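# Fetch the loaded cart, park it in bay, close door

## Task

Go into the adjoining room, get the utility cart and bring it into the yellow-taped bay so that each of its four wheels rests inside the tape lines and none touches the tape. Its load must stay on the cart and nothing may overhang the cart's edges. Afterwards close the sliding door completely. Moving the door fast enough to slam it, whether opening or closing, counts as failure, and so does the robot toppling or finishing tilted. The result only counts if cart and door stay in place without the robot holding them.

## Robot and tools

ROBOT. TidyBot++: a mobile base 0.54 m long, 0.50 m wide and 0.38 m tall on four powered casters. It carries a single seven-joint arm with a two-finger gripper. The shoulder sits 0.12 m ahead of the base centre and 0.68 m above the floor. Segment lengths: upper arm 0.42 m, forearm 0.31 m, hand 0.31 m from wrist to the hand point. Cameras: base_camera (644x364, on the base looking forward and down) and wrist_camera (fisheye, 644x476, looking along the hand). The arm starts folded with the hand down. In that state it reaches up to 0.08 m beyond the base front, and the elbow can be as high as 1.15 m. Loose objects may occasionally get a small random shove.

FRAMES. Base frame: origin on the floor below the base centre, x forward, y left, z up. hand_pose is reported in it, for the point between the finger pads. Its z axis runs out along the fingers and its y axis is the closing direction. The odometry frame is the base frame as it was at scene start. base_odometry counts wheel rotation only, so slip looks like travel; drift of a few cm and several degrees over roughly thirty moves is normal. Heading is positive to the left, range -3.142 to 3.142. base_tilt is in degrees, with forward and right lean positive; expect about 1 degree of fixed bias.

execute_actions. Arguments: actions (a list holding one action, or empty to just read state and images) and cameras (list of "base_camera", "wrist_camera" or "all"; omitted or null gives all; [] gives none). An action may hold base, joints or both, plus optional speeds, and its motions start together.
- base: one relative offset from where the base last reported itself, exactly one key. translate_m: metres, forward positive, -2 to 2. strafe_m: metres sideways, left positive, -2 to 2. rotate_rad: radians on the spot, counter-clockwise from above positive, -6.3 to 6.3.
- joints: absolute targets by name. joint_1_rad to joint_7_rad in radians, gripper_pos from 0 (open) to 1 (closed). joint_2_rad is limited to ±2.249, joint_4_rad to ±2.579 and joint_6_rad to ±2.099. joints 1, 3, 5 and 7 are unlimited but take the shorter way, so split turns into steps below half a revolution. Done tolerances: ±0.039 for joints 1 to 4, ±0.056 for 5 to 7, ±0.03 for the gripper. joint_1_rad positive is clockwise seen from above, opposite to rotate_rad. With joint_1_rad=0, joint_3_rad=3.14 and joint_5_rad=0, the arm stays in the x-z plane. Upper-arm angle from vertical (forward positive) is j2, forearm is j2-j4, hand is j2-j4-j6. The hand's reach ahead of the shoulder is the sum of length*sin(angle), and its height above it is the sum of length*cos(angle). With the hand down, joint_7_rad=1.57 opens the fingers toward the robot's left and right. Pad gap is about 85*(1-gripper_pos) mm.
- speeds: caps for this action only. translate_m and strafe_m take 0.05 to 0.5 m/s, rotate_rad takes 0.1 to 1.57 rad/s; the defaults are the maximums. A base move needing more than 8.667 s is refused, and no action runs beyond 15 s.
An unknown key or an out-of-range number refuses the whole call and nothing moves. A joint or base left out of an action can still be pushing toward its earlier target.

Other tools: wait(seconds 0 to 10) lets time pass and returns state and images. zoom_image(camera, region [x0,y0,x1,y1] in pixels of that camera's latest image, at most 504x504) gives a closer look. read_manual(section "licences") returns licence text only. finished_scene(scene = current scene number) ends the scene for good and reports success, so the goal must already be stable.

RESULTS. base_status and joint_status: "done"; "off_target" (stopped away from target, may still push); "contact_stop" and "time_out" (target dropped, holds in place). A blocked base can still report "done" having stopped short, so check the images. "joint command not followed" with a "cause:" line means the self-collision check held the arm's targets back; they may be retried later. on_its_own lists things the call did not command. motor_effort is a percentage of maximum, with the action's peak in brackets; it is noisy. The pictures line names the images in order. "ARM HIT" means a hard contact of the arm with itself or the base. MOTOR HOT appears from 60 °C. At 75 °C an OVER-TEMPERATURE FAULT makes the arm sag, and limit_stop_at_motor_heat asks you to resend that target. A torque fault (limits 104.5 N m for joints 1 to 4, 51.3 N m for 5 to 7; warnings at 56.7 and 29.4) freezes the arm and gripper for 10 s while the base keeps moving. If a call reports a stop, the remaining calls in that reply are skipped. The scene keeps running while you think, and the robot holds its last command meanwhile.

ACCURACY. Friction can leave joints slightly short even when the status reads done. To correct, send last command + (wanted - read). A held load makes the arm sag; never command a loaded joint to its current reading. hand_pose may be 1 to 2 cm wrong, and images show the truth. The hand can reach at most about 0.94 m high pointing down, and only near the base.

AVOID. Do not slam the door; move it with low speed caps. Do not drive while the arm is caught on something about 0.8 m or higher, and do not push or pull hard sideways on a raised hand: either can tip the robot. Pulling the arm in or backing away straightens a lean. Do not drive the base into obstacles; a blocked base pushes hard until timeout. Do not jolt the cart so its load falls or shifts past the edges. Release the cart and door before finishing, since things held only by the robot do not count. Faults, drops and hard hits cost quality, and shorter robot motion time is better.

Each tool is called after "Call:" as a command line: name --argument value for each argument, lists and objects as JSON in quotes; but a table of rows of numbers goes row by row, as --pt "numbers of a row", without its own name.

## Session

I'll start by checking the current state and camera images.

Call:
execute_actions --actions '[]'

Scene clock: 0.00 s.
base_odometry: x=+0.000 y=+0.000 heading=+0.000 (m, m, rad; odometry frame)
base_tilt: forward=-0.2 right=+1.3 (deg)
base_status: not commanded
joint_positions: joint_1_rad=-0.009 joint_2_rad=-0.314 joint_3_rad=+3.096 joint_4_rad=-2.544 joint_5_rad=+0.041 joint_6_rad=-0.829 joint_7_rad=+1.518 gripper_pos=+0.000
joint_status: not commanded
motor_effort: joint_1_rad=+0 joint_2_rad=-2 joint_3_rad=+0 joint_4_rad=+15 joint_5_rad=+0 joint_6_rad=+1 joint_7_rad=+0 (%)
hand_pose: x=+0.2630 y=-0.0019 z=+0.5793 quat_wxyz=(+0.020, +0.999, +0.013, +0.042) (m; base frame)
pictures: base_camera, wrist_camera
Images, in order (width x height): base_camera 644x364, wrist_camera 644x476.

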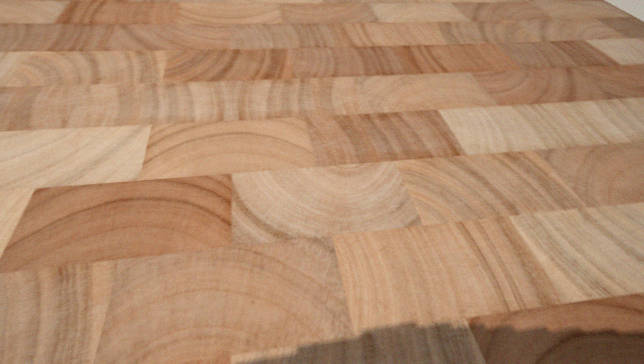

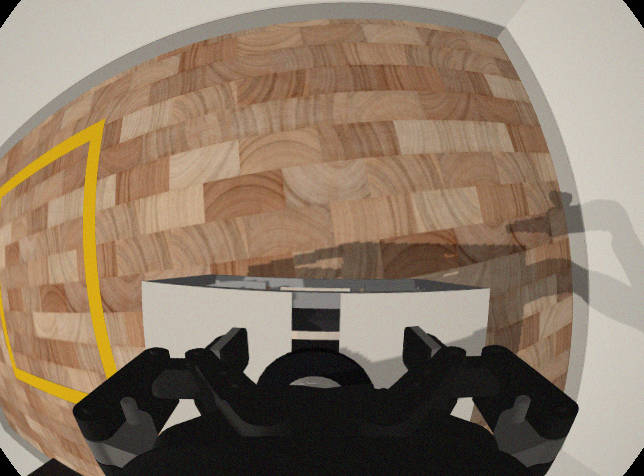

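Call:
execute_actions --actions '[{"joints": {"joint_1_rad": -1.2, "joint_2_rad": -0.6, "joint_3_rad": 3.14, "joint_4_rad": -1.6, "joint_5_rad": 0.0, "joint_6_rad": -1.0, "joint_7_rad": 1.57}}]' --cameras '["wrist_camera"]'

Scene clock: 10.97 s.
base_odometry: x=+0.000 y=+0.000 heading=+0.000 (m, m, rad; odometry frame)
base_tilt: forward=-0.1 right=+1.3 (deg)
base_status: not commanded
joint_positions: joint_1_rad=-1.186 joint_2_rad=-0.591 joint_3_rad=+3.126 joint_4_rad=-1.612 joint_5_rad=+0.032 joint_6_rad=-0.968 joint_7_rad=+1.541 gripper_pos=+0.000
joint_status: all done
motor_effort: joint_1_rad=+0(0) joint_2_rad=+1(5) joint_3_rad=+0(1) joint_4_rad=+20(22) joint_5_rad=+0(0) joint_6_rad=+9(9) joint_7_rad=+0(0) (%)
hand_pose: x=+0.2377 y=+0.2950 z=+1.0691 quat_wxyz=(-0.298, +0.697, +0.465, +0.457) (m; base frame)
pictures: wrist_camera
camera_calibration (this result's frames):
wrist_camera: T_world_to_cam=[[0.919621, -0.3928, -0.00253811, -0.105066], [-0.16057, -0.370012, -0.915046, 1.18213], [0.35849, 0.841902, -0.403342, 0.232479], [0, 0, 0, 1]] pos_world=[0.203094, 0.200408, 1.17521]
Images, in order (width x height): wrist_camera 644x476.

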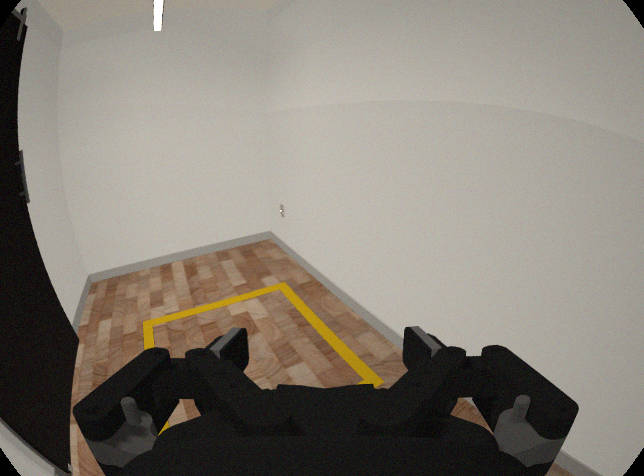

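Call:
execute_actions --actions '[{"joints": {"joint_1_rad": -2.7}}]' --cameras '["wrist_camera"]'

Scene clock: 18.03 s.
base_odometry: x=+0.000 y=+0.000 heading=+0.000 (m, m, rad; odometry frame)
base_tilt: forward=-0.2 right=+1.3 (deg)
base_status: not commanded
joint_positions: joint_1_rad=-2.686 joint_2_rad=-0.591 joint_3_rad=+3.128 joint_4_rad=-1.612 joint_5_rad=+0.031 joint_6_rad=-0.968 joint_7_rad=+1.541 gripper_pos=+0.000
joint_status: all done
motor_effort: joint_1_rad=+0(1) joint_2_rad=+2(1) joint_3_rad=+0(1) joint_4_rad=+20(20) joint_5_rad=+0(0) joint_6_rad=+8(8) joint_7_rad=+0(0) (%)
hand_pose: x=-0.1666 y=+0.1400 z=+1.0691 quat_wxyz=(-0.529, +0.194, +0.816, +0.131) (m; base frame)
pictures: wrist_camera
camera_calibration (this result's frames):
wrist_camera: T_world_to_cam=[[0.457872, 0.889009, -0.00409823, -0.0487864], [0.356896, -0.188033, -0.915024, 1.12055], [-0.814235, 0.417501, -0.403378, 0.372053], [0, 0, 0, 1]] pos_world=[-0.0746423, 0.0987384, 1.17521]
Images, in order (width x height): wrist_camera 644x476.

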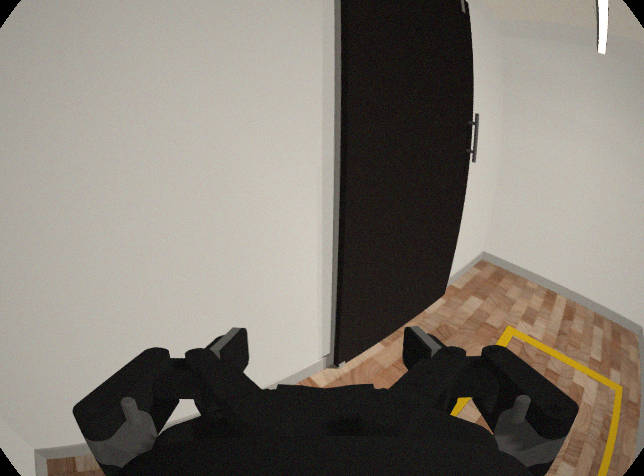

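Call:
execute_actions --actions '[{"base": {"rotate_rad": 3.29}, "joints": {"joint_1_rad": 0.0, "joint_2_rad": -0.3, "joint_3_rad": 3.14, "joint_4_rad": -1.81, "joint_5_rad": 0.0, "joint_6_rad": -0.06, "joint_7_rad": 1.57}}]'

Scene clock: 103.90 s.
base_odometry: x=+0.000 y=+0.000 heading=-2.994 (m, m, rad; odometry frame)
base_tilt: forward=-0.2 right=+1.2 (deg)
base_status: done
joint_positions: joint_1_rad=-0.012 joint_2_rad=-0.314 joint_3_rad=+3.133 joint_4_rad=-1.793 joint_5_rad=+0.031 joint_6_rad=-0.092 joint_7_rad=+1.541 gripper_pos=+0.000
joint_status: all done
motor_effort: joint_1_rad=+0(2) joint_2_rad=-10(10) joint_3_rad=+0(1) joint_4_rad=+23(24) joint_5_rad=+0(0) joint_6_rad=+9(10) joint_7_rad=+0(1) (%)
hand_pose: x=+0.6131 y=+0.0113 z=+1.1111 quat_wxyz=(-0.004, +0.707, +0.008, +0.707) (m; base frame)
pictures: base_camera, wrist_camera
camera_calibration (this result's frames):
wrist_camera: T_world_to_cam=[[0.0188621, -0.999791, -0.00785974, 0.00348665], [0.00282046, 0.00791432, -0.999965, 1.16571], [0.999818, 0.0188393, 0.00296916, -0.481645], [0, 0, 0, 1]] pos_world=[0.478204, 0.00333396, 1.16713]
Images, in order (width x height): base_camera 644x364, wrist_camera 644x476.

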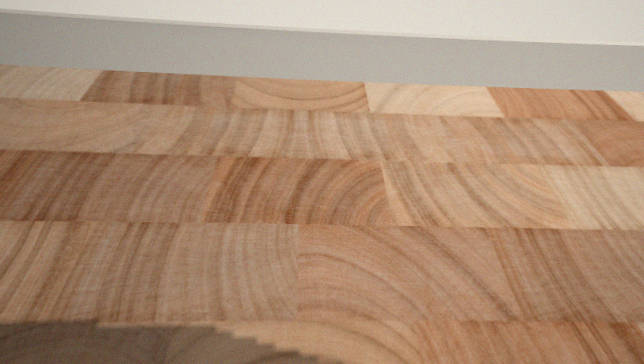

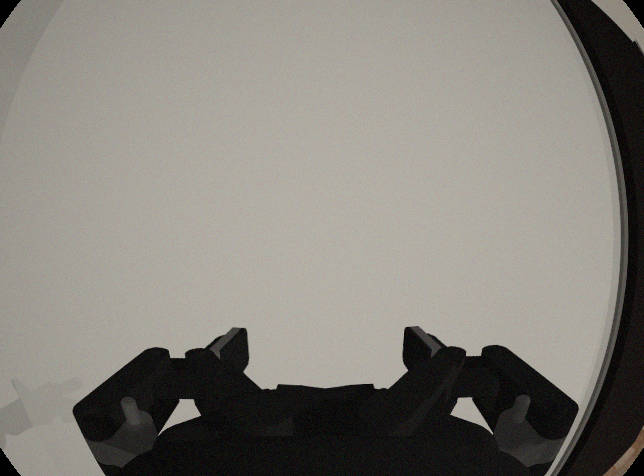

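Call:
execute_actions --actions '[{"base": {"strafe_m": -1.71}, "joints": {"joint_2_rad": -0.6, "joint_4_rad": -1.93, "joint_6_rad": -0.24}}]'

Scene clock: 122.70 s.
base_odometry: x=-0.253 y=+1.691 heading=-2.993 (m, m, rad; odometry frame)
base_tilt: forward=-0.2 right=+1.3 (deg)
base_status: done
joint_positions: joint_1_rad=-0.012 joint_2_rad=-0.602 joint_3_rad=+3.136 joint_4_rad=-1.913 joint_5_rad=+0.031 joint_6_rad=-0.209 joint_7_rad=+1.541 gripper_pos=+0.000
joint_status: all done
motor_effort: joint_1_rad=+0(2) joint_2_rad=+0(12) joint_3_rad=+0(3) joint_4_rad=+23(24) joint_5_rad=+0(0) joint_6_rad=+10(9) joint_7_rad=+1(0) (%)
hand_pose: x=+0.4955 y=+0.0068 z=+1.1252 quat_wxyz=(-0.002, +0.689, +0.005, +0.725) (m; base frame)
pictures: base_camera, wrist_camera
camera_calibration (this result's frames):
wrist_camera: T_world_to_cam=[[0.0121148, -0.999894, -0.00801419, 0.0047874], [0.0533098, 0.00864925, -0.998541, 1.15363], [0.998505, 0.0116699, 0.053409, -0.420064], [0, 0, 0, 1]] pos_world=[0.357878, -0.00028905, 1.17442]
Images, in order (width x height): base_camera 644x364, wrist_camera 644x476.

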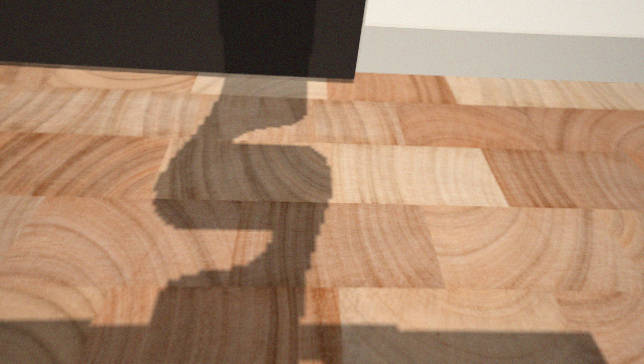

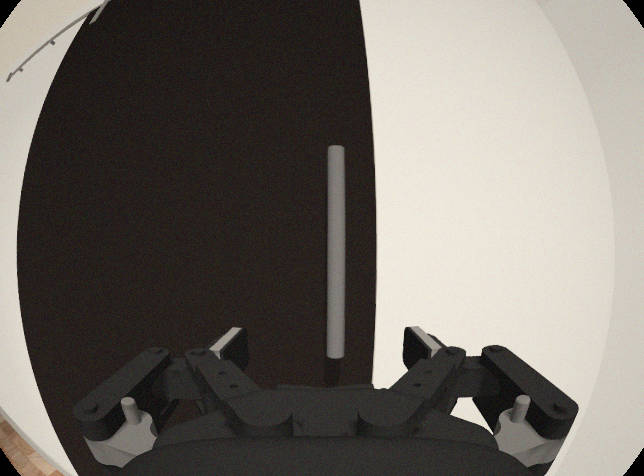

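Call:
execute_actions --actions '[{"base": {"translate_m": 0.2}, "joints": {"joint_6_rad": -0.3}}]'

Scene clock: 138.33 s.
base_odometry: x=-0.452 y=+1.662 heading=-2.994 (m, m, rad; odometry frame)
base_tilt: forward=-0.3 right=+1.3 (deg)
base_status: done
joint_positions: joint_1_rad=-0.011 joint_2_rad=-0.595 joint_3_rad=+3.136 joint_4_rad=-1.918 joint_5_rad=+0.031 joint_6_rad=-0.276 joint_7_rad=+1.541 gripper_pos=+0.000
joint_status: all done
motor_effort: joint_1_rad=+1(1) joint_2_rad=-1(4) joint_3_rad=+1(1) joint_4_rad=+23(24) joint_5_rad=+0(0) joint_6_rad=+10(10) joint_7_rad=+0(0) (%)
hand_pose: x=+0.4991 y=+0.0061 z=+1.0984 quat_wxyz=(-0.001, +0.717, +0.004, +0.697) (m; base frame)
pictures: base_camera, wrist_camera
camera_calibration (this result's frames):
wrist_camera: T_world_to_cam=[[0.00901263, -0.999926, -0.00814009, 0.00547315], [-0.0258776, 0.00790447, -0.999634, 1.16741], [0.999624, 0.00921997, -0.0258044, -0.335763], [0, 0, 0, 1]] pos_world=[0.365798, -0.000659303, 1.15837]
Images, in order (width x height): base_camera 644x364, wrist_camera 644x476.

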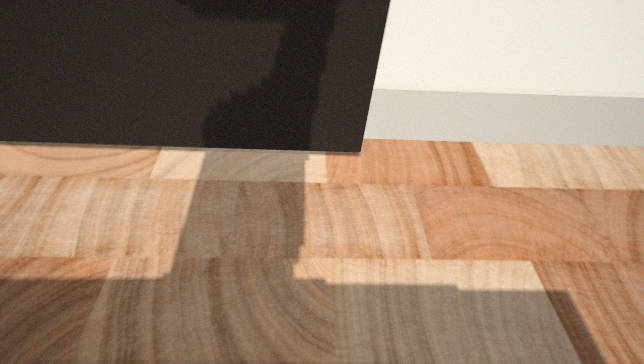

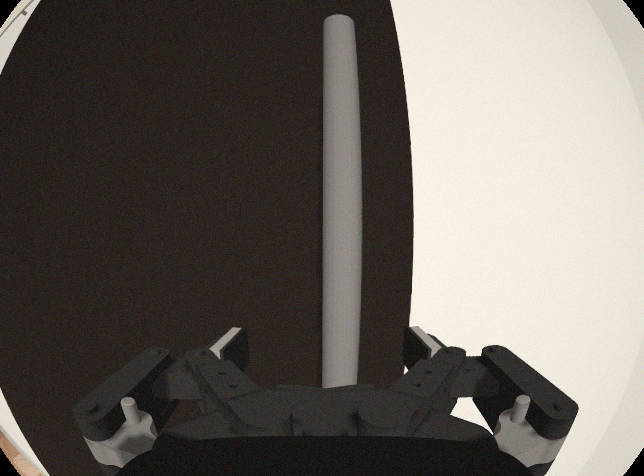

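Call:
execute_actions --actions '[{"base": {"translate_m": 0.04}}]' --cameras '[]'

Call:
execute_actions --actions '[{"joints": {"gripper_pos": 0.62}}]'

Scene clock: 148.30 s.
base_odometry: x=-0.491 y=+1.656 heading=-2.994 (m, m, rad; odometry frame)
base_tilt: forward=-0.1 right=+1.3 (deg)
base_status: done
joint_positions: joint_1_rad=-0.011 joint_2_rad=-0.594 joint_3_rad=+3.136 joint_4_rad=-1.919 joint_5_rad=+0.031 joint_6_rad=-0.276 joint_7_rad=+1.541 gripper_pos=+0.000
joint_status: not commanded
motor_effort: joint_1_rad=+0(0) joint_2_rad=+0(3) joint_3_rad=+0(1) joint_4_rad=+23(24) joint_5_rad=+0(0) joint_6_rad=+9(10) joint_7_rad=+0(0) (%)
hand_pose: x=+0.4993 y=+0.0061 z=+1.0980 quat_wxyz=(-0.001, +0.717, +0.004, +0.697) (m; base frame)
pictures: none
No camera images: the call's "cameras" was empty. Leave "cameras" out to get every camera's image.

Scene clock: 149.20 s.
base_odometry: x=-0.491 y=+1.656 heading=-2.994 (m, m, rad; odometry frame)
base_tilt: forward=-0.1 right=+1.2 (deg)
base_status: not commanded
joint_positions: joint_1_rad=-0.005 joint_2_rad=-0.595 joint_3_rad=+3.142 joint_4_rad=-1.919 joint_5_rad=+0.031 joint_6_rad=-0.276 joint_7_rad=+1.541 gripper_pos=+0.620
joint_status: all done
motor_effort: joint_1_rad=+0(5) joint_2_rad=-1(1) joint_3_rad=-1(4) joint_4_rad=+23(24) joint_5_rad=-1(2) joint_6_rad=+10(10) joint_7_rad=+0(0) (%)
hand_pose: x=+0.4992 y=+0.0006 z=+1.0981 quat_wxyz=(+0.001, +0.717, -0.001, +0.697) (m; base frame)
pictures: base_camera, wrist_camera
camera_calibration (this result's frames):
wrist_camera: T_world_to_cam=[[-0.00175979, -0.999934, -0.0113576, 0.00894663], [-0.0263215, 0.0114, -0.999589, 1.16734], [0.999652, -0.00146012, -0.0263399, -0.335269], [0, 0, 0, 1]] pos_world=[0.365894, -0.00485114, 1.15813]
Images, in order (width x height): base_camera 644x364, wrist_camera 644x476.

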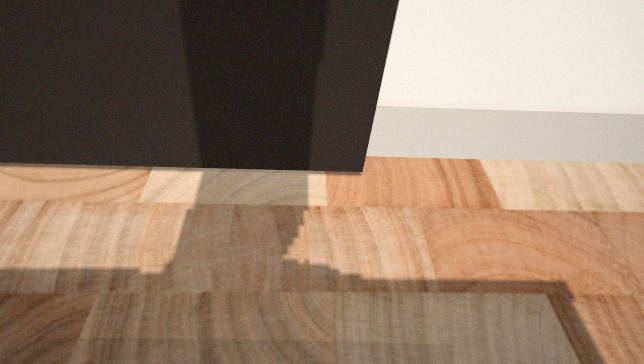

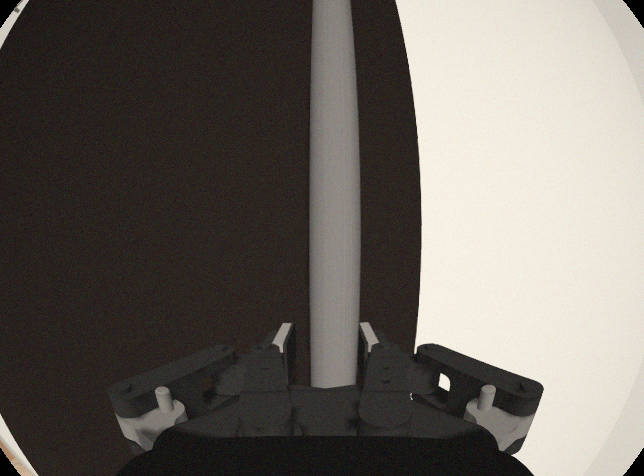

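Call:
execute_actions --actions '[{"base": {"strafe_m": 0.8}, "speeds": {"strafe_m": 0.25}}]'

Scene clock: 157.20 s.
base_odometry: x=-0.374 y=+0.865 heading=-2.994 (m, m, rad; odometry frame)
base_tilt: forward=-0.2 right=+1.3 (deg)
base_status: done
joint_positions: joint_1_rad=-0.001 joint_2_rad=-0.610 joint_3_rad=+3.130 joint_4_rad=-1.926 joint_5_rad=+0.024 joint_6_rad=-0.284 joint_7_rad=+1.547 gripper_pos=+0.620
joint_status: not commanded
motor_effort: joint_1_rad=+2(19) joint_2_rad=+0(5) joint_3_rad=+4(25) joint_4_rad=+23(25) joint_5_rad=+1(8) joint_6_rad=+9(12) joint_7_rad=+0(0) (%)
hand_pose: x=+0.4931 y=+0.0063 z=+1.0971 quat_wxyz=(+0.001, +0.717, +0.004, +0.697) (m; base frame)
pictures: base_camera, wrist_camera
camera_calibration (this result's frames):
wrist_camera: T_world_to_cam=[[0.00594447, -0.999961, -0.00650877, 0.00544493], [-0.0259955, 0.00635216, -0.999642, 1.16602], [0.999644, 0.00611155, -0.0259568, -0.329627], [0, 0, 0, 1]] pos_world=[0.359788, 0.0000525158, 1.15708]
Images, in order (width x height): base_camera 644x364, wrist_camera 644x476.

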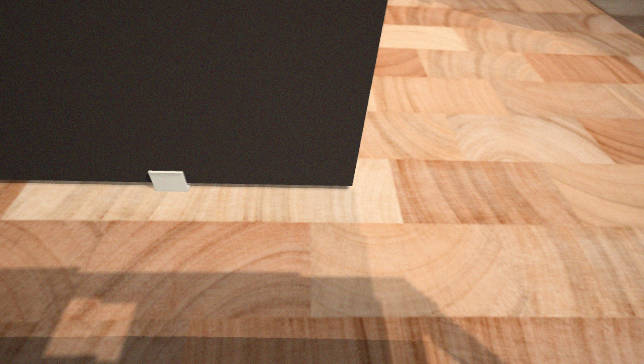

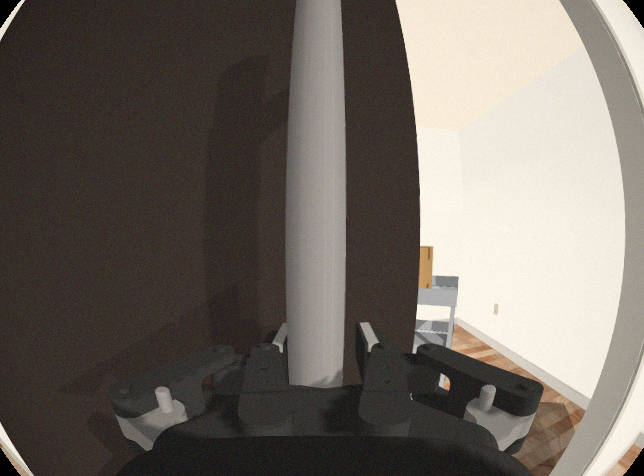

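Call:
execute_actions --actions '[{"base": {"translate_m": -0.03}}]' --cameras '[]'

Call:
execute_actions --actions '[{"base": {"strafe_m": 0.17}, "speeds": {"strafe_m": 0.08}}]'

Scene clock: 172.03 s.
base_odometry: x=-0.344 y=+0.869 heading=-2.994 (m, m, rad; odometry frame)
base_tilt: forward=-0.2 right=+1.3 (deg)
base_status: done
joint_positions: joint_1_rad=-0.002 joint_2_rad=-0.603 joint_3_rad=+3.129 joint_4_rad=-1.926 joint_5_rad=+0.023 joint_6_rad=-0.284 joint_7_rad=+1.547 gripper_pos=+0.620
joint_status: not commanded
motor_effort: joint_1_rad=+2(4) joint_2_rad=+0(4) joint_3_rad=+3(6) joint_4_rad=+23(23) joint_5_rad=+1(1) joint_6_rad=+9(10) joint_7_rad=+1(0) (%)
hand_pose: x=+0.4961 y=+0.0069 z=+1.0944 quat_wxyz=(+0.000, +0.720, +0.004, +0.694) (m; base frame)
pictures: none
No camera images: the call's "cameras" was empty. Leave "cameras" out to get every camera's image.

Scene clock: 174.87 s.
base_odometry: x=-0.319 y=+0.701 heading=-2.994 (m, m, rad; odometry frame)
base_tilt: forward=-0.2 right=+1.2 (deg)
base_status: done
joint_positions: joint_1_rad=+0.035 joint_2_rad=-0.603 joint_3_rad=+3.177 joint_4_rad=-1.926 joint_5_rad=+0.023 joint_6_rad=-0.284 joint_7_rad=+1.547 gripper_pos=+0.620
joint_status: not commanded
motor_effort: joint_1_rad=-5(11) joint_2_rad=+1(3) joint_3_rad=-5(14) joint_4_rad=+23(25) joint_5_rad=-2(5) joint_6_rad=+10(11) joint_7_rad=+0(0) (%)
hand_pose: x=+0.4955 y=-0.0331 z=+1.0944 quat_wxyz=(+0.017, +0.719, -0.033, +0.694) (m; base frame)
pictures: base_camera, wrist_camera
camera_calibration (this result's frames):
wrist_camera: T_world_to_cam=[[-0.0691722, -0.997039, -0.0336046, 0.0330503], [-0.0316492, 0.0358615, -0.998855, 1.16649], [0.997103, -0.0680295, -0.0340361, -0.324175], [0, 0, 0, 1]] pos_world=[0.36244, -0.0309333, 1.15524]
Images, in order (width x height): base_camera 644x364, wrist_camera 644x476.

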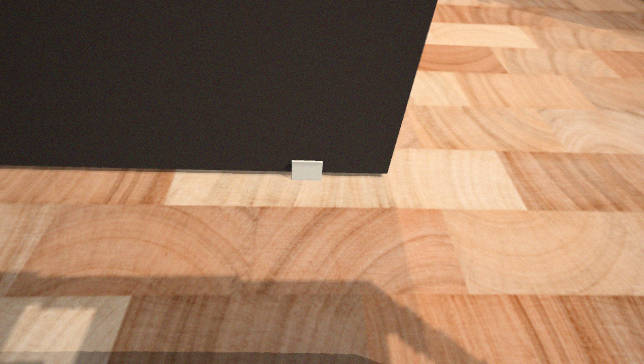

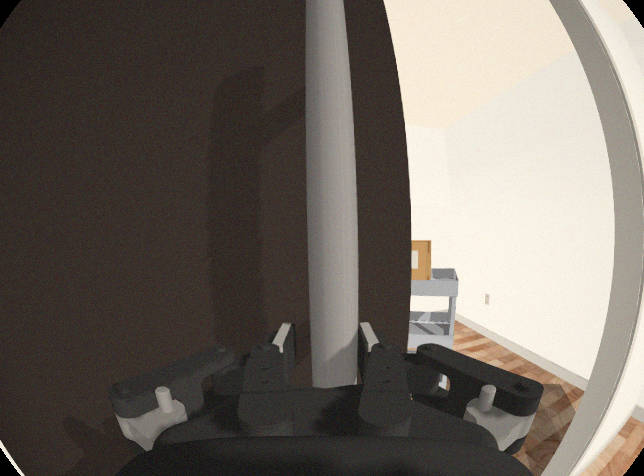

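Call:
execute_actions --actions '[{"base": {"strafe_m": 0.06}, "speeds": {"strafe_m": 0.05}}]'

Scene clock: 180.03 s.
base_odometry: x=-0.310 y=+0.642 heading=-2.994 (m, m, rad; odometry frame)
base_tilt: forward=-0.2 right=+1.4 (deg)
base_status: done
joint_positions: joint_1_rad=+0.040 joint_2_rad=-0.603 joint_3_rad=+3.185 joint_4_rad=-1.925 joint_5_rad=+0.023 joint_6_rad=-0.284 joint_7_rad=+1.547 gripper_pos=+0.620
joint_status: not commanded
motor_effort: joint_1_rad=-6(10) joint_2_rad=+2(2) joint_3_rad=-8(14) joint_4_rad=+24(25) joint_5_rad=-3(5) joint_6_rad=+10(11) joint_7_rad=+0(0) (%)
hand_pose: x=+0.4950 y=-0.0396 z=+1.0945 quat_wxyz=(+0.019, +0.719, -0.039, +0.694) (m; base frame)
pictures: base_camera, wrist_camera
camera_calibration (this result's frames):
wrist_camera: T_world_to_cam=[[-0.0810745, -0.995964, -0.038517, 0.0378237], [-0.0308126, 0.0411302, -0.998679, 1.16645], [0.996232, -0.0797806, -0.0340228, -0.324224], [0, 0, 0, 1]] pos_world=[0.36201, -0.036172, 1.15533]
Images, in order (width x height): base_camera 644x364, wrist_camera 644x476.

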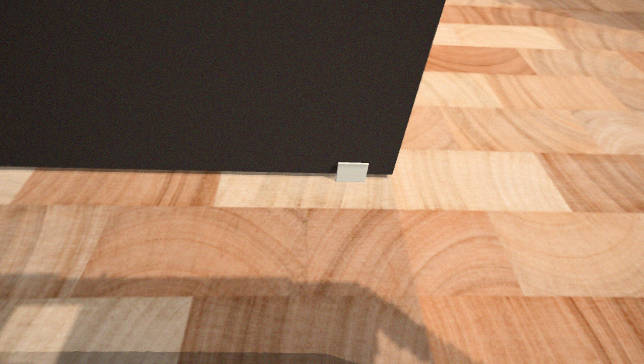

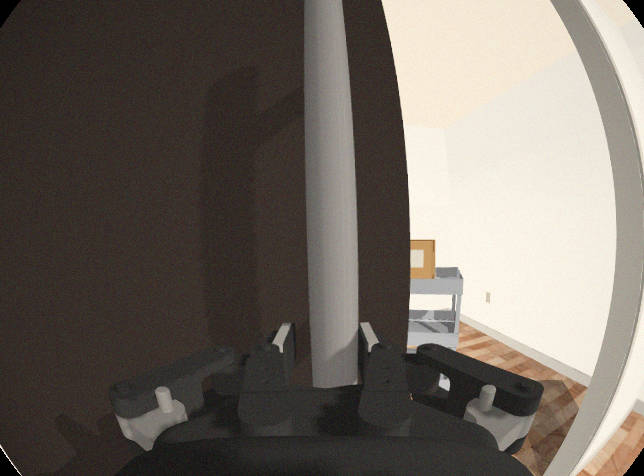

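Call:
execute_actions --actions '[{"base": {"translate_m": -0.1}, "joints": {"gripper_pos": 0.0}, "speeds": {"translate_m": 0.15}}]' --cameras '["wrist_camera"]'

Scene clock: 187.50 s.
base_odometry: x=-0.210 y=+0.656 heading=-2.994 (m, m, rad; odometry frame)
base_tilt: forward=-0.2 right=+1.4 (deg)
base_status: done
joint_positions: joint_1_rad=+0.011 joint_2_rad=-0.600 joint_3_rad=+3.144 joint_4_rad=-1.925 joint_5_rad=+0.023 joint_6_rad=-0.284 joint_7_rad=+1.547 gripper_pos=+0.000
joint_status: all done
motor_effort: joint_1_rad=+0(5) joint_2_rad=-2(4) joint_3_rad=+1(7) joint_4_rad=+23(24) joint_5_rad=-1(2) joint_6_rad=+9(10) joint_7_rad=+0(0) (%)
hand_pose: x=+0.4976 y=-0.0059 z=+1.0933 quat_wxyz=(+0.006, +0.721, -0.008, +0.693) (m; base frame)
pictures: wrist_camera
camera_calibration (this result's frames):
wrist_camera: T_world_to_cam=[[-0.0176415, -0.999732, -0.0149883, 0.0142153], [-0.0363359, 0.0156218, -0.999218, 1.16715], [0.999184, -0.0170831, -0.0366018, -0.322386], [0, 0, 0, 1]] pos_world=[0.364784, -0.00952882, 1.15465]
Images, in order (width x height): wrist_camera 644x476.

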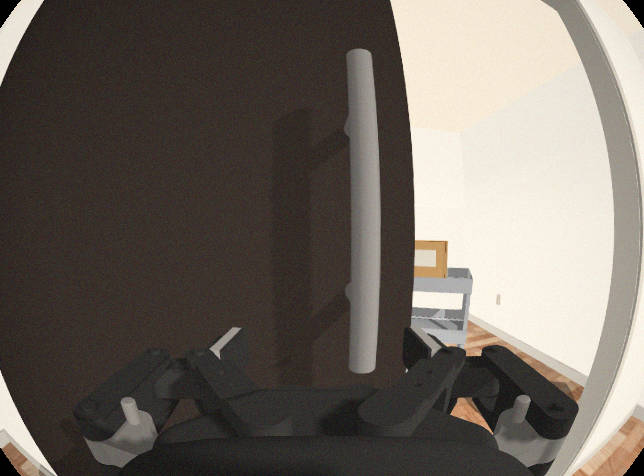

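Call:
execute_actions --actions '[{"base": {"strafe_m": -0.58}, "joints": {"joint_1_rad": 0.0, "joint_6_rad": -0.65}}]'

Scene clock: 193.03 s.
base_odometry: x=-0.295 y=+1.230 heading=-2.995 (m, m, rad; odometry frame)
base_tilt: forward=-0.1 right=+1.3 (deg)
base_status: done
joint_positions: joint_1_rad=+0.011 joint_2_rad=-0.599 joint_3_rad=+3.143 joint_4_rad=-1.932 joint_5_rad=+0.023 joint_6_rad=-0.642 joint_7_rad=+1.547 gripper_pos=+0.000
joint_status: all done
motor_effort: joint_1_rad=+0(1) joint_2_rad=+0(2) joint_3_rad=+0(2) joint_4_rad=+23(25) joint_5_rad=+0(0) joint_6_rad=+8(10) joint_7_rad=+1(0) (%)
hand_pose: x=+0.4733 y=-0.0073 z=+0.9813 quat_wxyz=(+0.007, +0.834, -0.011, +0.551) (m; base frame)
pictures: base_camera, wrist_camera
camera_calibration (this result's frames):
wrist_camera: T_world_to_cam=[[-0.0296034, -0.999488, -0.0121353, 0.0135958], [-0.389864, 0.0227246, -0.920592, 1.14461], [0.920397, -0.0225215, -0.390337, 0.0821206], [0, 0, 0, 1]] pos_world=[0.371061, -0.0105725, 1.08594]
Images, in order (width x height): base_camera 644x364, wrist_camera 644x476.

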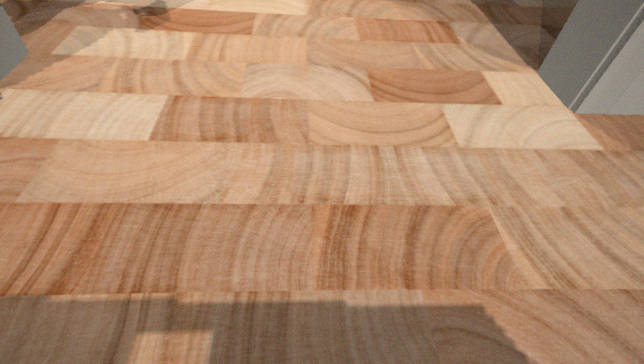

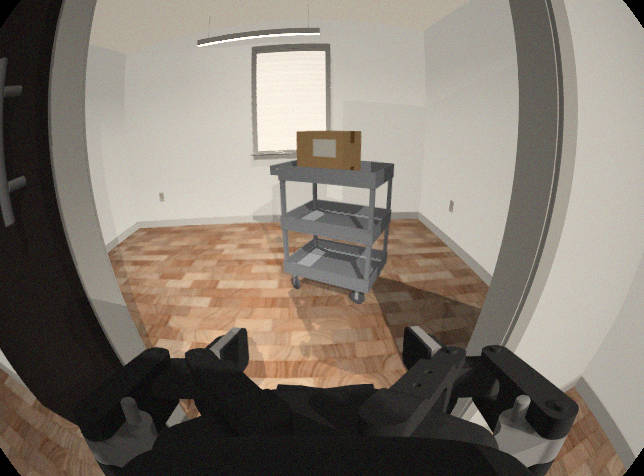

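Call:
zoom_image --camera "wrist_camera" --region '[240, 110, 440, 320]'

Region (240, 110, 440, 320) of wrist_camera's 644x476 image, scaled by 2.400; it fills the left 480 columns of this view, and the rest is white.

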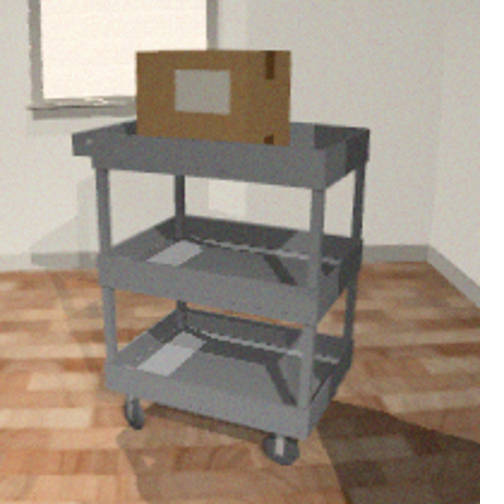

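Call:
execute_actions --actions '[{"base": {"rotate_rad": 0.03}}]' --cameras '[]'

Call:
execute_actions --actions '[{"base": {"translate_m": 1.2}, "joints": {"joint_2_rad": -0.7, "joint_4_rad": -2.0, "joint_6_rad": -0.9}}]'

Scene clock: 263.80 s.
base_odometry: x=-0.295 y=+1.230 heading=-2.965 (m, m, rad; odometry frame)
base_tilt: forward=-0.2 right=+1.3 (deg)
base_status: done
joint_positions: joint_1_rad=+0.010 joint_2_rad=-0.599 joint_3_rad=+3.142 joint_4_rad=-1.932 joint_5_rad=+0.023 joint_6_rad=-0.642 joint_7_rad=+1.547 gripper_pos=+0.000
joint_status: not commanded
motor_effort: joint_1_rad=+0(1) joint_2_rad=-1(2) joint_3_rad=+0(2) joint_4_rad=+22(24) joint_5_rad=+0(0) joint_6_rad=+9(9) joint_7_rad=+0(0) (%)
hand_pose: x=+0.4733 y=-0.0069 z=+0.9813 quat_wxyz=(+0.007, +0.834, -0.011, +0.551) (m; base frame)
pictures: none
No camera images: the call's "cameras" was empty. Leave "cameras" out to get every camera's image.

Scene clock: 267.47 s.
base_odometry: x=-1.477 y=+1.020 heading=-2.966 (m, m, rad; odometry frame)
base_tilt: forward=-0.2 right=+1.3 (deg)
base_status: done
joint_positions: joint_1_rad=+0.010 joint_2_rad=-0.701 joint_3_rad=+3.142 joint_4_rad=-1.992 joint_5_rad=+0.023 joint_6_rad=-0.883 joint_7_rad=+1.547 gripper_pos=+0.000
joint_status: all done
motor_effort: joint_1_rad=+0(0) joint_2_rad=+4(6) joint_3_rad=+0(1) joint_4_rad=+22(23) joint_5_rad=+0(0) joint_6_rad=+9(9) joint_7_rad=+0(0) (%)
hand_pose: x=+0.4061 y=-0.0074 z=+0.9138 quat_wxyz=(+0.008, +0.885, -0.013, +0.465) (m; base frame)
pictures: base_camera, wrist_camera
camera_calibration (this result's frames):
wrist_camera: T_world_to_cam=[[-0.0360199, -0.99931, -0.00901217, 0.0104438], [-0.564418, 0.0277847, -0.825021, 1.03983], [0.824703, -0.0246305, -0.56503, 0.316078], [0, 0, 0, 1]] pos_world=[0.326606, -0.0106696, 1.03657]
Images, in order (width x height): base_camera 644x364, wrist_camera 644x476.

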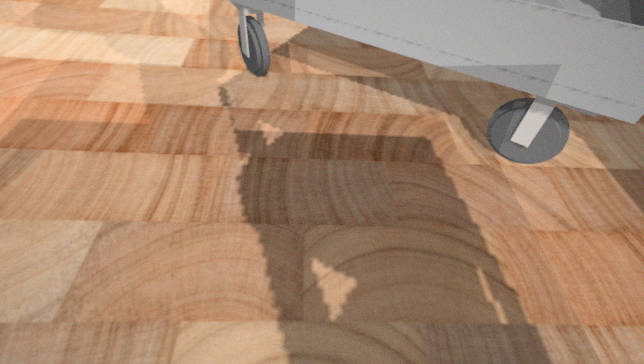

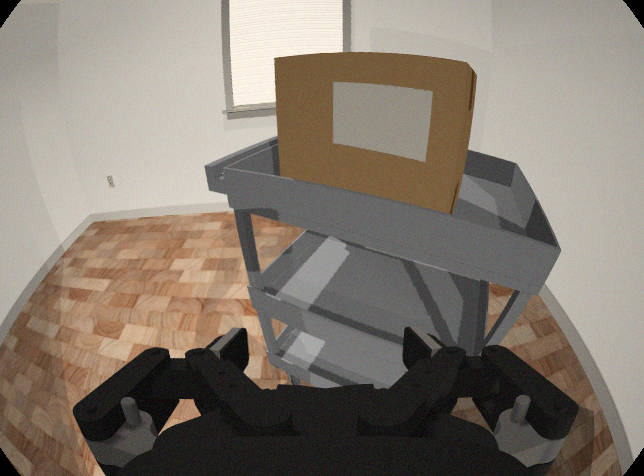

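Call:
execute_actions --actions '[{"base": {"strafe_m": 0.42}, "joints": {"joint_2_rad": -0.2, "joint_4_rad": -1.1, "joint_6_rad": -1.6, "gripper_pos": 1.0}}]' --cameras '[]'

Call:
execute_actions --actions '[{"base": {"translate_m": 0.45}}]'

Scene clock: 370.90 s.
base_odometry: x=-1.404 y=+0.606 heading=-2.966 (m, m, rad; odometry frame)
base_tilt: forward=-0.1 right=+1.3 (deg)
base_status: done
joint_positions: joint_1_rad=+0.010 joint_2_rad=-0.211 joint_3_rad=+3.139 joint_4_rad=-1.115 joint_5_rad=+0.023 joint_6_rad=-1.569 joint_7_rad=+1.547 gripper_pos=+0.999
joint_status: all done
motor_effort: joint_1_rad=+0(0) joint_2_rad=-8(8) joint_3_rad=+1(2) joint_4_rad=+18(23) joint_5_rad=+0(1) joint_6_rad=+6(8) joint_7_rad=+1(0) (%)
hand_pose: x=+0.4708 y=-0.0084 z=+1.0436 quat_wxyz=(+0.009, +0.944, -0.019, +0.328) (m; base frame)
pictures: none
No camera images: the call's "cameras" was empty. Leave "cameras" out to get every camera's image.

Scene clock: 373.17 s.
base_odometry: x=-1.847 y=+0.527 heading=-2.965 (m, m, rad; odometry frame)
base_tilt: forward=-0.2 right=+1.3 (deg)
base_status: done
joint_positions: joint_1_rad=+0.010 joint_2_rad=-0.195 joint_3_rad=+3.139 joint_4_rad=-1.112 joint_5_rad=+0.023 joint_6_rad=-1.571 joint_7_rad=+1.547 gripper_pos=+0.999
joint_status: not commanded
motor_effort: joint_1_rad=+0(1) joint_2_rad=-9(13) joint_3_rad=+0(1) joint_4_rad=+17(19) joint_5_rad=+0(0) joint_6_rad=+6(6) joint_7_rad=+0(0) (%)
hand_pose: x=+0.4761 y=-0.0084 z=+1.0384 quat_wxyz=(+0.009, +0.947, -0.019, +0.321) (m; base frame)
pictures: base_camera, wrist_camera
camera_calibration (this result's frames):
wrist_camera: T_world_to_cam=[[-0.0494031, -0.998768, -0.00472013, 0.0149806], [-0.791632, 0.042038, -0.609551, 1.06671], [0.608998, -0.0263771, -0.792733, 0.667944], [0, 0, 0, 1]] pos_world=[0.438406, -0.0122618, 1.17979]
Images, in order (width x height): base_camera 644x364, wrist_camera 644x476.

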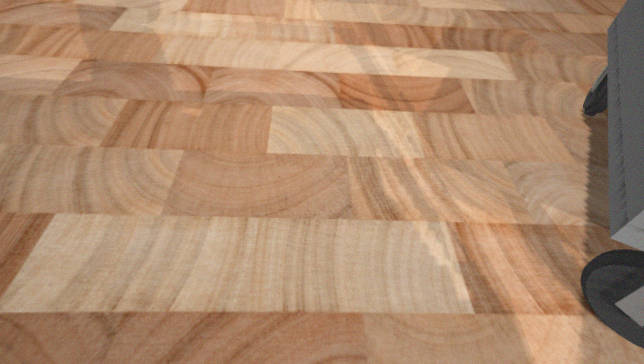

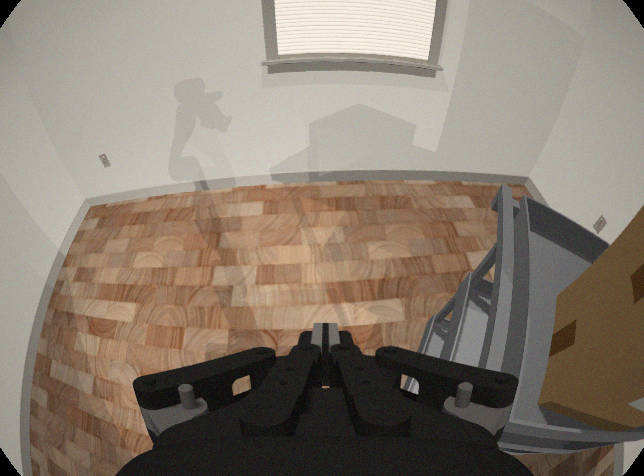

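Call:
execute_actions --actions '[{"joints": {"joint_1_rad": 0.45, "joint_6_rad": -1.8}}]' --cameras '["wrist_camera"]'

Scene clock: 378.63 s.
base_odometry: x=-1.847 y=+0.527 heading=-2.965 (m, m, rad; odometry frame)
base_tilt: forward=+0.0 right=+1.3 (deg)
base_status: not commanded
joint_positions: joint_1_rad=+0.436 joint_2_rad=-0.195 joint_3_rad=+3.139 joint_4_rad=-1.112 joint_5_rad=+0.023 joint_6_rad=-1.769 joint_7_rad=+1.547 gripper_pos=+0.999
joint_status: all done
motor_effort: joint_1_rad=+0(1) joint_2_rad=-8(9) joint_3_rad=+0(1) joint_4_rad=+17(17) joint_5_rad=-1(0) joint_6_rad=+4(6) joint_7_rad=+0(0) (%)
hand_pose: x=+0.3932 y=-0.1332 z=+1.0061 quat_wxyz=(+0.056, +0.948, -0.226, +0.219) (m; base frame)
pictures: wrist_camera
camera_calibration (this result's frames):
wrist_camera: T_world_to_cam=[[-0.461645, -0.887064, 0.00119651, 0.0571199], [-0.795974, 0.413644, -0.441954, 0.869259], [0.391547, -0.204978, -0.897037, 0.856116], [0, 0, 0, 1]] pos_world=[0.383067, -0.133409, 1.15207]
Images, in order (width x height): wrist_camera 644x476.

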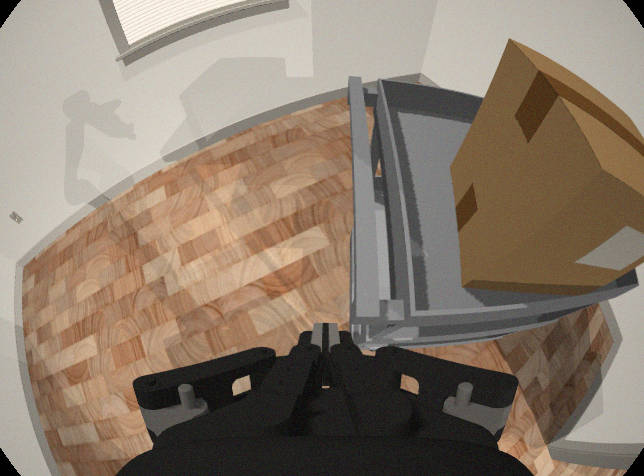

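Call:
zoom_image --camera "wrist_camera" --region '[300, 60, 560, 360]'

Region (300, 60, 560, 360) of wrist_camera's 644x476 image, scaled by 1.680; it fills the left 437 columns of this view, and the rest is white.

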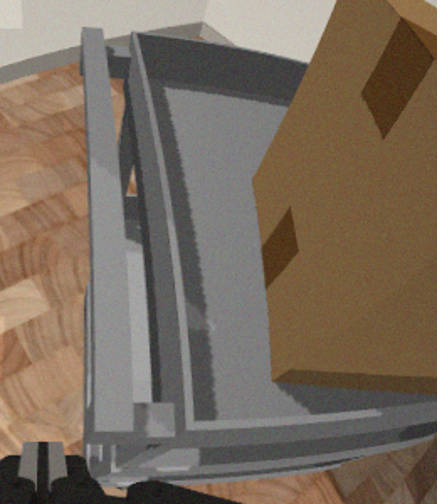

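Call:
execute_actions --actions '[{"joints": {"joint_1_rad": 0.565, "joint_2_rad": 0.285, "joint_3_rad": 3.14, "joint_4_rad": -0.79, "joint_5_rad": 0.0, "joint_6_rad": -2.08, "joint_7_rad": 1.62, "gripper_pos": 0.0}}]' --cameras '["wrist_camera"]'

Scene clock: 459.77 s.
base_odometry: x=-1.847 y=+0.527 heading=-2.965 (m, m, rad; odometry frame)
base_tilt: forward=-0.1 right=+1.3 (deg)
base_status: not commanded
joint_positions: joint_1_rad=+0.549 joint_2_rad=+0.287 joint_3_rad=+3.139 joint_4_rad=-0.807 joint_5_rad=+0.023 joint_6_rad=-2.048 joint_7_rad=+1.592 gripper_pos=+0.000
joint_status: all done
motor_effort: joint_1_rad=+0(0) joint_2_rad=-24(26) joint_3_rad=+0(0) joint_4_rad=+15(16) joint_5_rad=+0(0) joint_6_rad=+1(5) joint_7_rad=+1(1) (%)
hand_pose: x=+0.4564 y=-0.2117 z=+0.9183 quat_wxyz=(+0.010, +0.964, -0.265, -0.003) (m; base frame)
pictures: wrist_camera
camera_calibration (this result's frames):
wrist_camera: T_world_to_cam=[[-0.521943, -0.852787, 0.0181485, 0.036017], [-0.852941, 0.522006, -0.00148438, 0.557653], [-0.00820777, -0.0162544, -0.999834, 1.05333], [0, 0, 0, 1]] pos_world=[0.503089, -0.243262, 1.05333]
Images, in order (width x height): wrist_camera 644x476.

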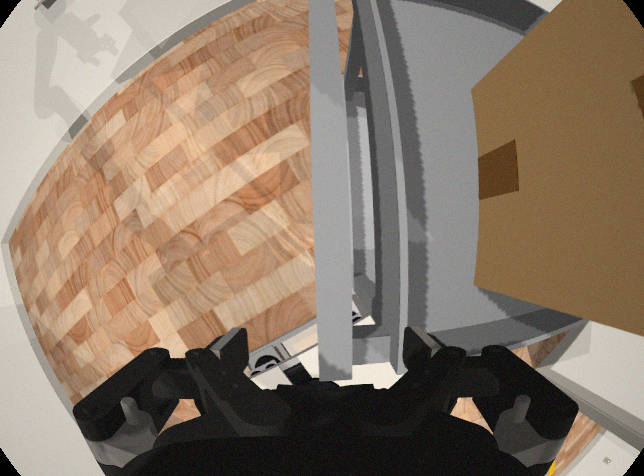

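Call:
execute_actions --actions '[{"joints": {"joint_4_rad": -0.945, "joint_6_rad": -1.9, "gripper_pos": 0.3}}]' --cameras '["wrist_camera"]'

Scene clock: 475.30 s.
base_odometry: x=-1.847 y=+0.527 heading=-2.965 (m, m, rad; odometry frame)
base_tilt: forward=-0.2 right=+1.3 (deg)
base_status: not commanded
joint_positions: joint_1_rad=+0.549 joint_2_rad=+0.288 joint_3_rad=+3.139 joint_4_rad=-0.933 joint_5_rad=+0.023 joint_6_rad=-1.928 joint_7_rad=+1.592 gripper_pos=+0.300
joint_status: all done
motor_effort: joint_1_rad=+0(0) joint_2_rad=-25(27) joint_3_rad=+0(0) joint_4_rad=+16(17) joint_5_rad=-1(0) joint_6_rad=+0(1) joint_7_rad=+0(0) (%)
hand_pose: x=+0.4684 y=-0.2194 z=+0.8816 quat_wxyz=(+0.009, +0.964, -0.264, -0.007) (m; base frame)
pictures: wrist_camera
camera_calibration (this result's frames):
wrist_camera: T_world_to_cam=[[-0.519626, -0.854176, 0.0192772, 0.0339972], [-0.854268, 0.519805, 0.00545674, 0.565837], [-0.0146814, -0.0136324, -0.999799, 1.02016], [0, 0, 0, 1]] pos_world=[0.51602, -0.251178, 1.01622]
Images, in order (width x height): wrist_camera 644x476.

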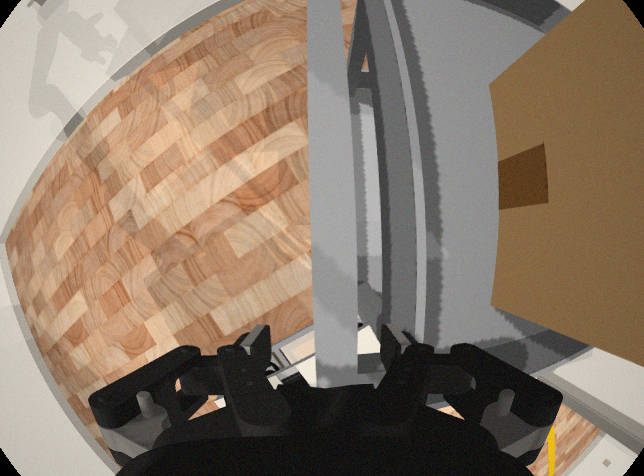

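Call:
execute_actions --actions '[{"joints": {"joint_2_rad": 0.24, "joint_4_rad": -1.185, "joint_6_rad": -1.69}}]'

Scene clock: 483.13 s.
base_odometry: x=-1.847 y=+0.527 heading=-2.965 (m, m, rad; odometry frame)
base_tilt: forward=-0.2 right=+1.3 (deg)
base_status: not commanded
joint_positions: joint_1_rad=+0.549 joint_2_rad=+0.238 joint_3_rad=+3.138 joint_4_rad=-1.160 joint_5_rad=+0.022 joint_6_rad=-1.720 joint_7_rad=+1.592 gripper_pos=+0.300
joint_status: all done
motor_effort: joint_1_rad=+1(5) joint_2_rad=-24(26) joint_3_rad=+1(3) joint_4_rad=+17(17) joint_5_rad=+0(2) joint_6_rad=+0(1) joint_7_rad=+0(0) (%)
hand_pose: x=+0.4717 y=-0.2209 z=+0.8335 quat_wxyz=(+0.013, +0.965, -0.261, +0.008) (m; base frame)
pictures: base_camera, wrist_camera
camera_calibration (this result's frames):
wrist_camera: T_world_to_cam=[[-0.515072, -0.856934, 0.0191003, 0.0327311], [-0.857065, 0.514586, -0.0253179, 0.59551], [0.011867, -0.0294108, -0.999497, 0.955885], [0, 0, 0, 1]] pos_world=[0.515906, -0.25028, 0.969856]
Images, in order (width x height): base_camera 644x364, wrist_camera 644x476.

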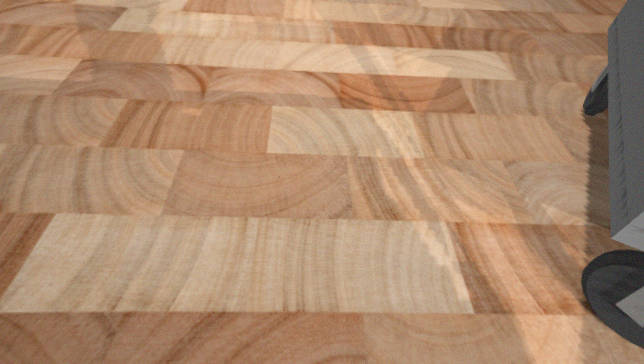

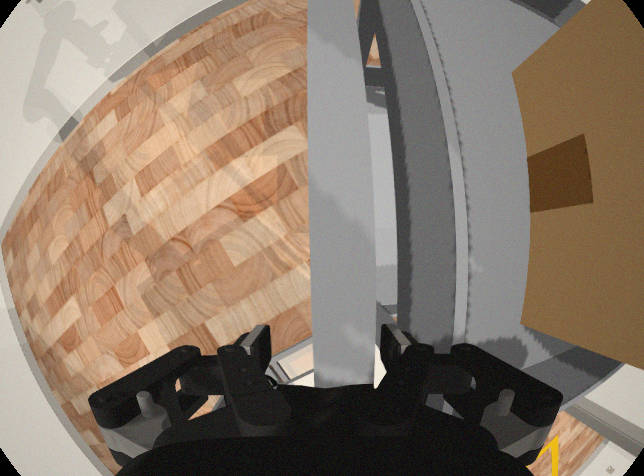

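Call:
execute_actions --actions '[{"base": {"translate_m": -0.33}, "joints": {"joint_7_rad": 1.95}, "speeds": {"translate_m": 0.15}}]'

Scene clock: 494.50 s.
base_odometry: x=-1.522 y=+0.585 heading=-2.966 (m, m, rad; odometry frame)
base_tilt: forward=-0.2 right=+1.3 (deg)
base_status: done
joint_positions: joint_1_rad=+0.550 joint_2_rad=+0.222 joint_3_rad=+3.128 joint_4_rad=-1.167 joint_5_rad=+0.000 joint_6_rad=-1.688 joint_7_rad=+1.949 gripper_pos=+0.300
joint_status: all done
motor_effort: joint_1_rad=+2(7) joint_2_rad=-22(24) joint_3_rad=+0(5) joint_4_rad=+16(17) joint_5_rad=+0(5) joint_6_rad=+2(4) joint_7_rad=+0(1) (%)
hand_pose: x=+0.4818 y=-0.2152 z=+0.8387 quat_wxyz=(+0.013, +0.996, -0.080, +0.030) (m; base frame)
pictures: base_camera, wrist_camera
camera_calibration (this result's frames):
wrist_camera: T_world_to_cam=[[-0.171468, -0.985005, 0.0190651, -0.150422], [-0.98336, 0.169938, -0.0642242, 0.620698], [0.0600213, -0.0297602, -0.997753, 0.936399], [0, 0, 0, 1]] pos_world=[0.528373, -0.225779, 0.977026]
Images, in order (width x height): base_camera 644x364, wrist_camera 644x476.

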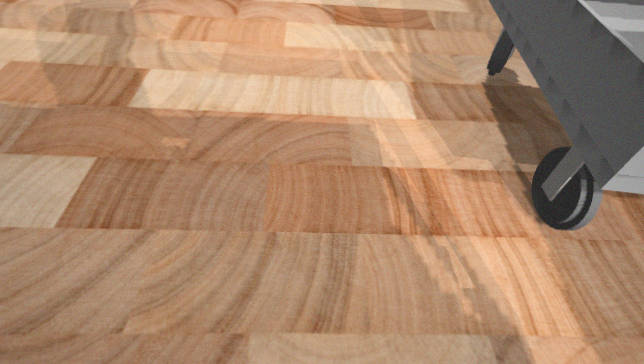

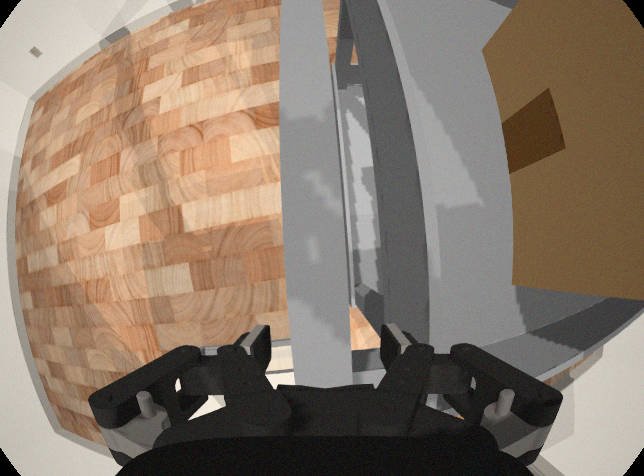

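Call:
execute_actions --actions '[{"base": {"translate_m": -0.12}, "joints": {"joint_7_rad": 2.2, "joint_2_rad": 0.26}, "speeds": {"translate_m": 0.15}}]'

Scene clock: 504.17 s.
base_odometry: x=-1.403 y=+0.606 heading=-2.966 (m, m, rad; odometry frame)
base_tilt: forward=+0.0 right=+1.2 (deg)
base_status: done
joint_positions: joint_1_rad=+0.552 joint_2_rad=+0.236 joint_3_rad=+3.128 joint_4_rad=-1.162 joint_5_rad=+0.000 joint_6_rad=-1.679 joint_7_rad=+2.201 gripper_pos=+0.300
joint_status: all done
motor_effort: joint_1_rad=+2(6) joint_2_rad=-20(25) joint_3_rad=+1(4) joint_4_rad=+15(17) joint_5_rad=+1(4) joint_6_rad=+2(6) joint_7_rad=+0(0) (%)
hand_pose: x=+0.4867 y=-0.2189 z=+0.8343 quat_wxyz=(+0.016, +0.998, +0.045, +0.028) (m; base frame)
pictures: base_camera, wrist_camera
camera_calibration (this result's frames):
wrist_camera: T_world_to_cam=[[0.0776096, -0.996442, 0.0328559, -0.288312], [-0.995232, -0.0793837, -0.0566643, 0.570768], [0.059071, -0.0283016, -0.997853, 0.932438], [0, 0, 0, 1]] pos_world=[0.535342, -0.215587, 0.97225]
Images, in order (width x height): base_camera 644x364, wrist_camera 644x476.

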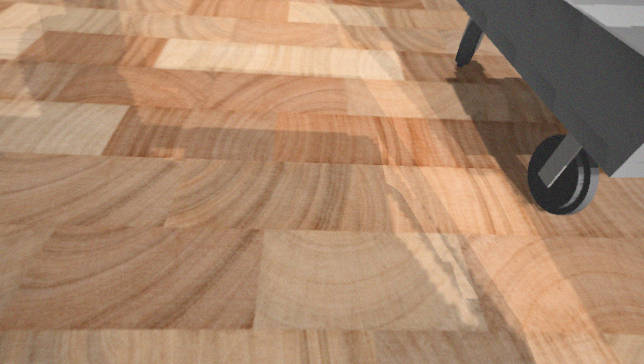

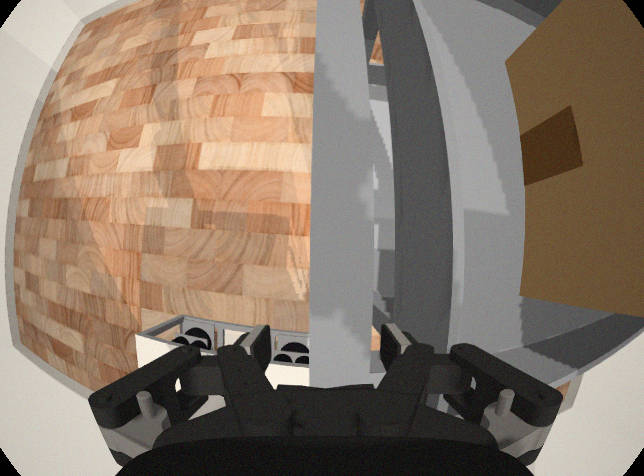

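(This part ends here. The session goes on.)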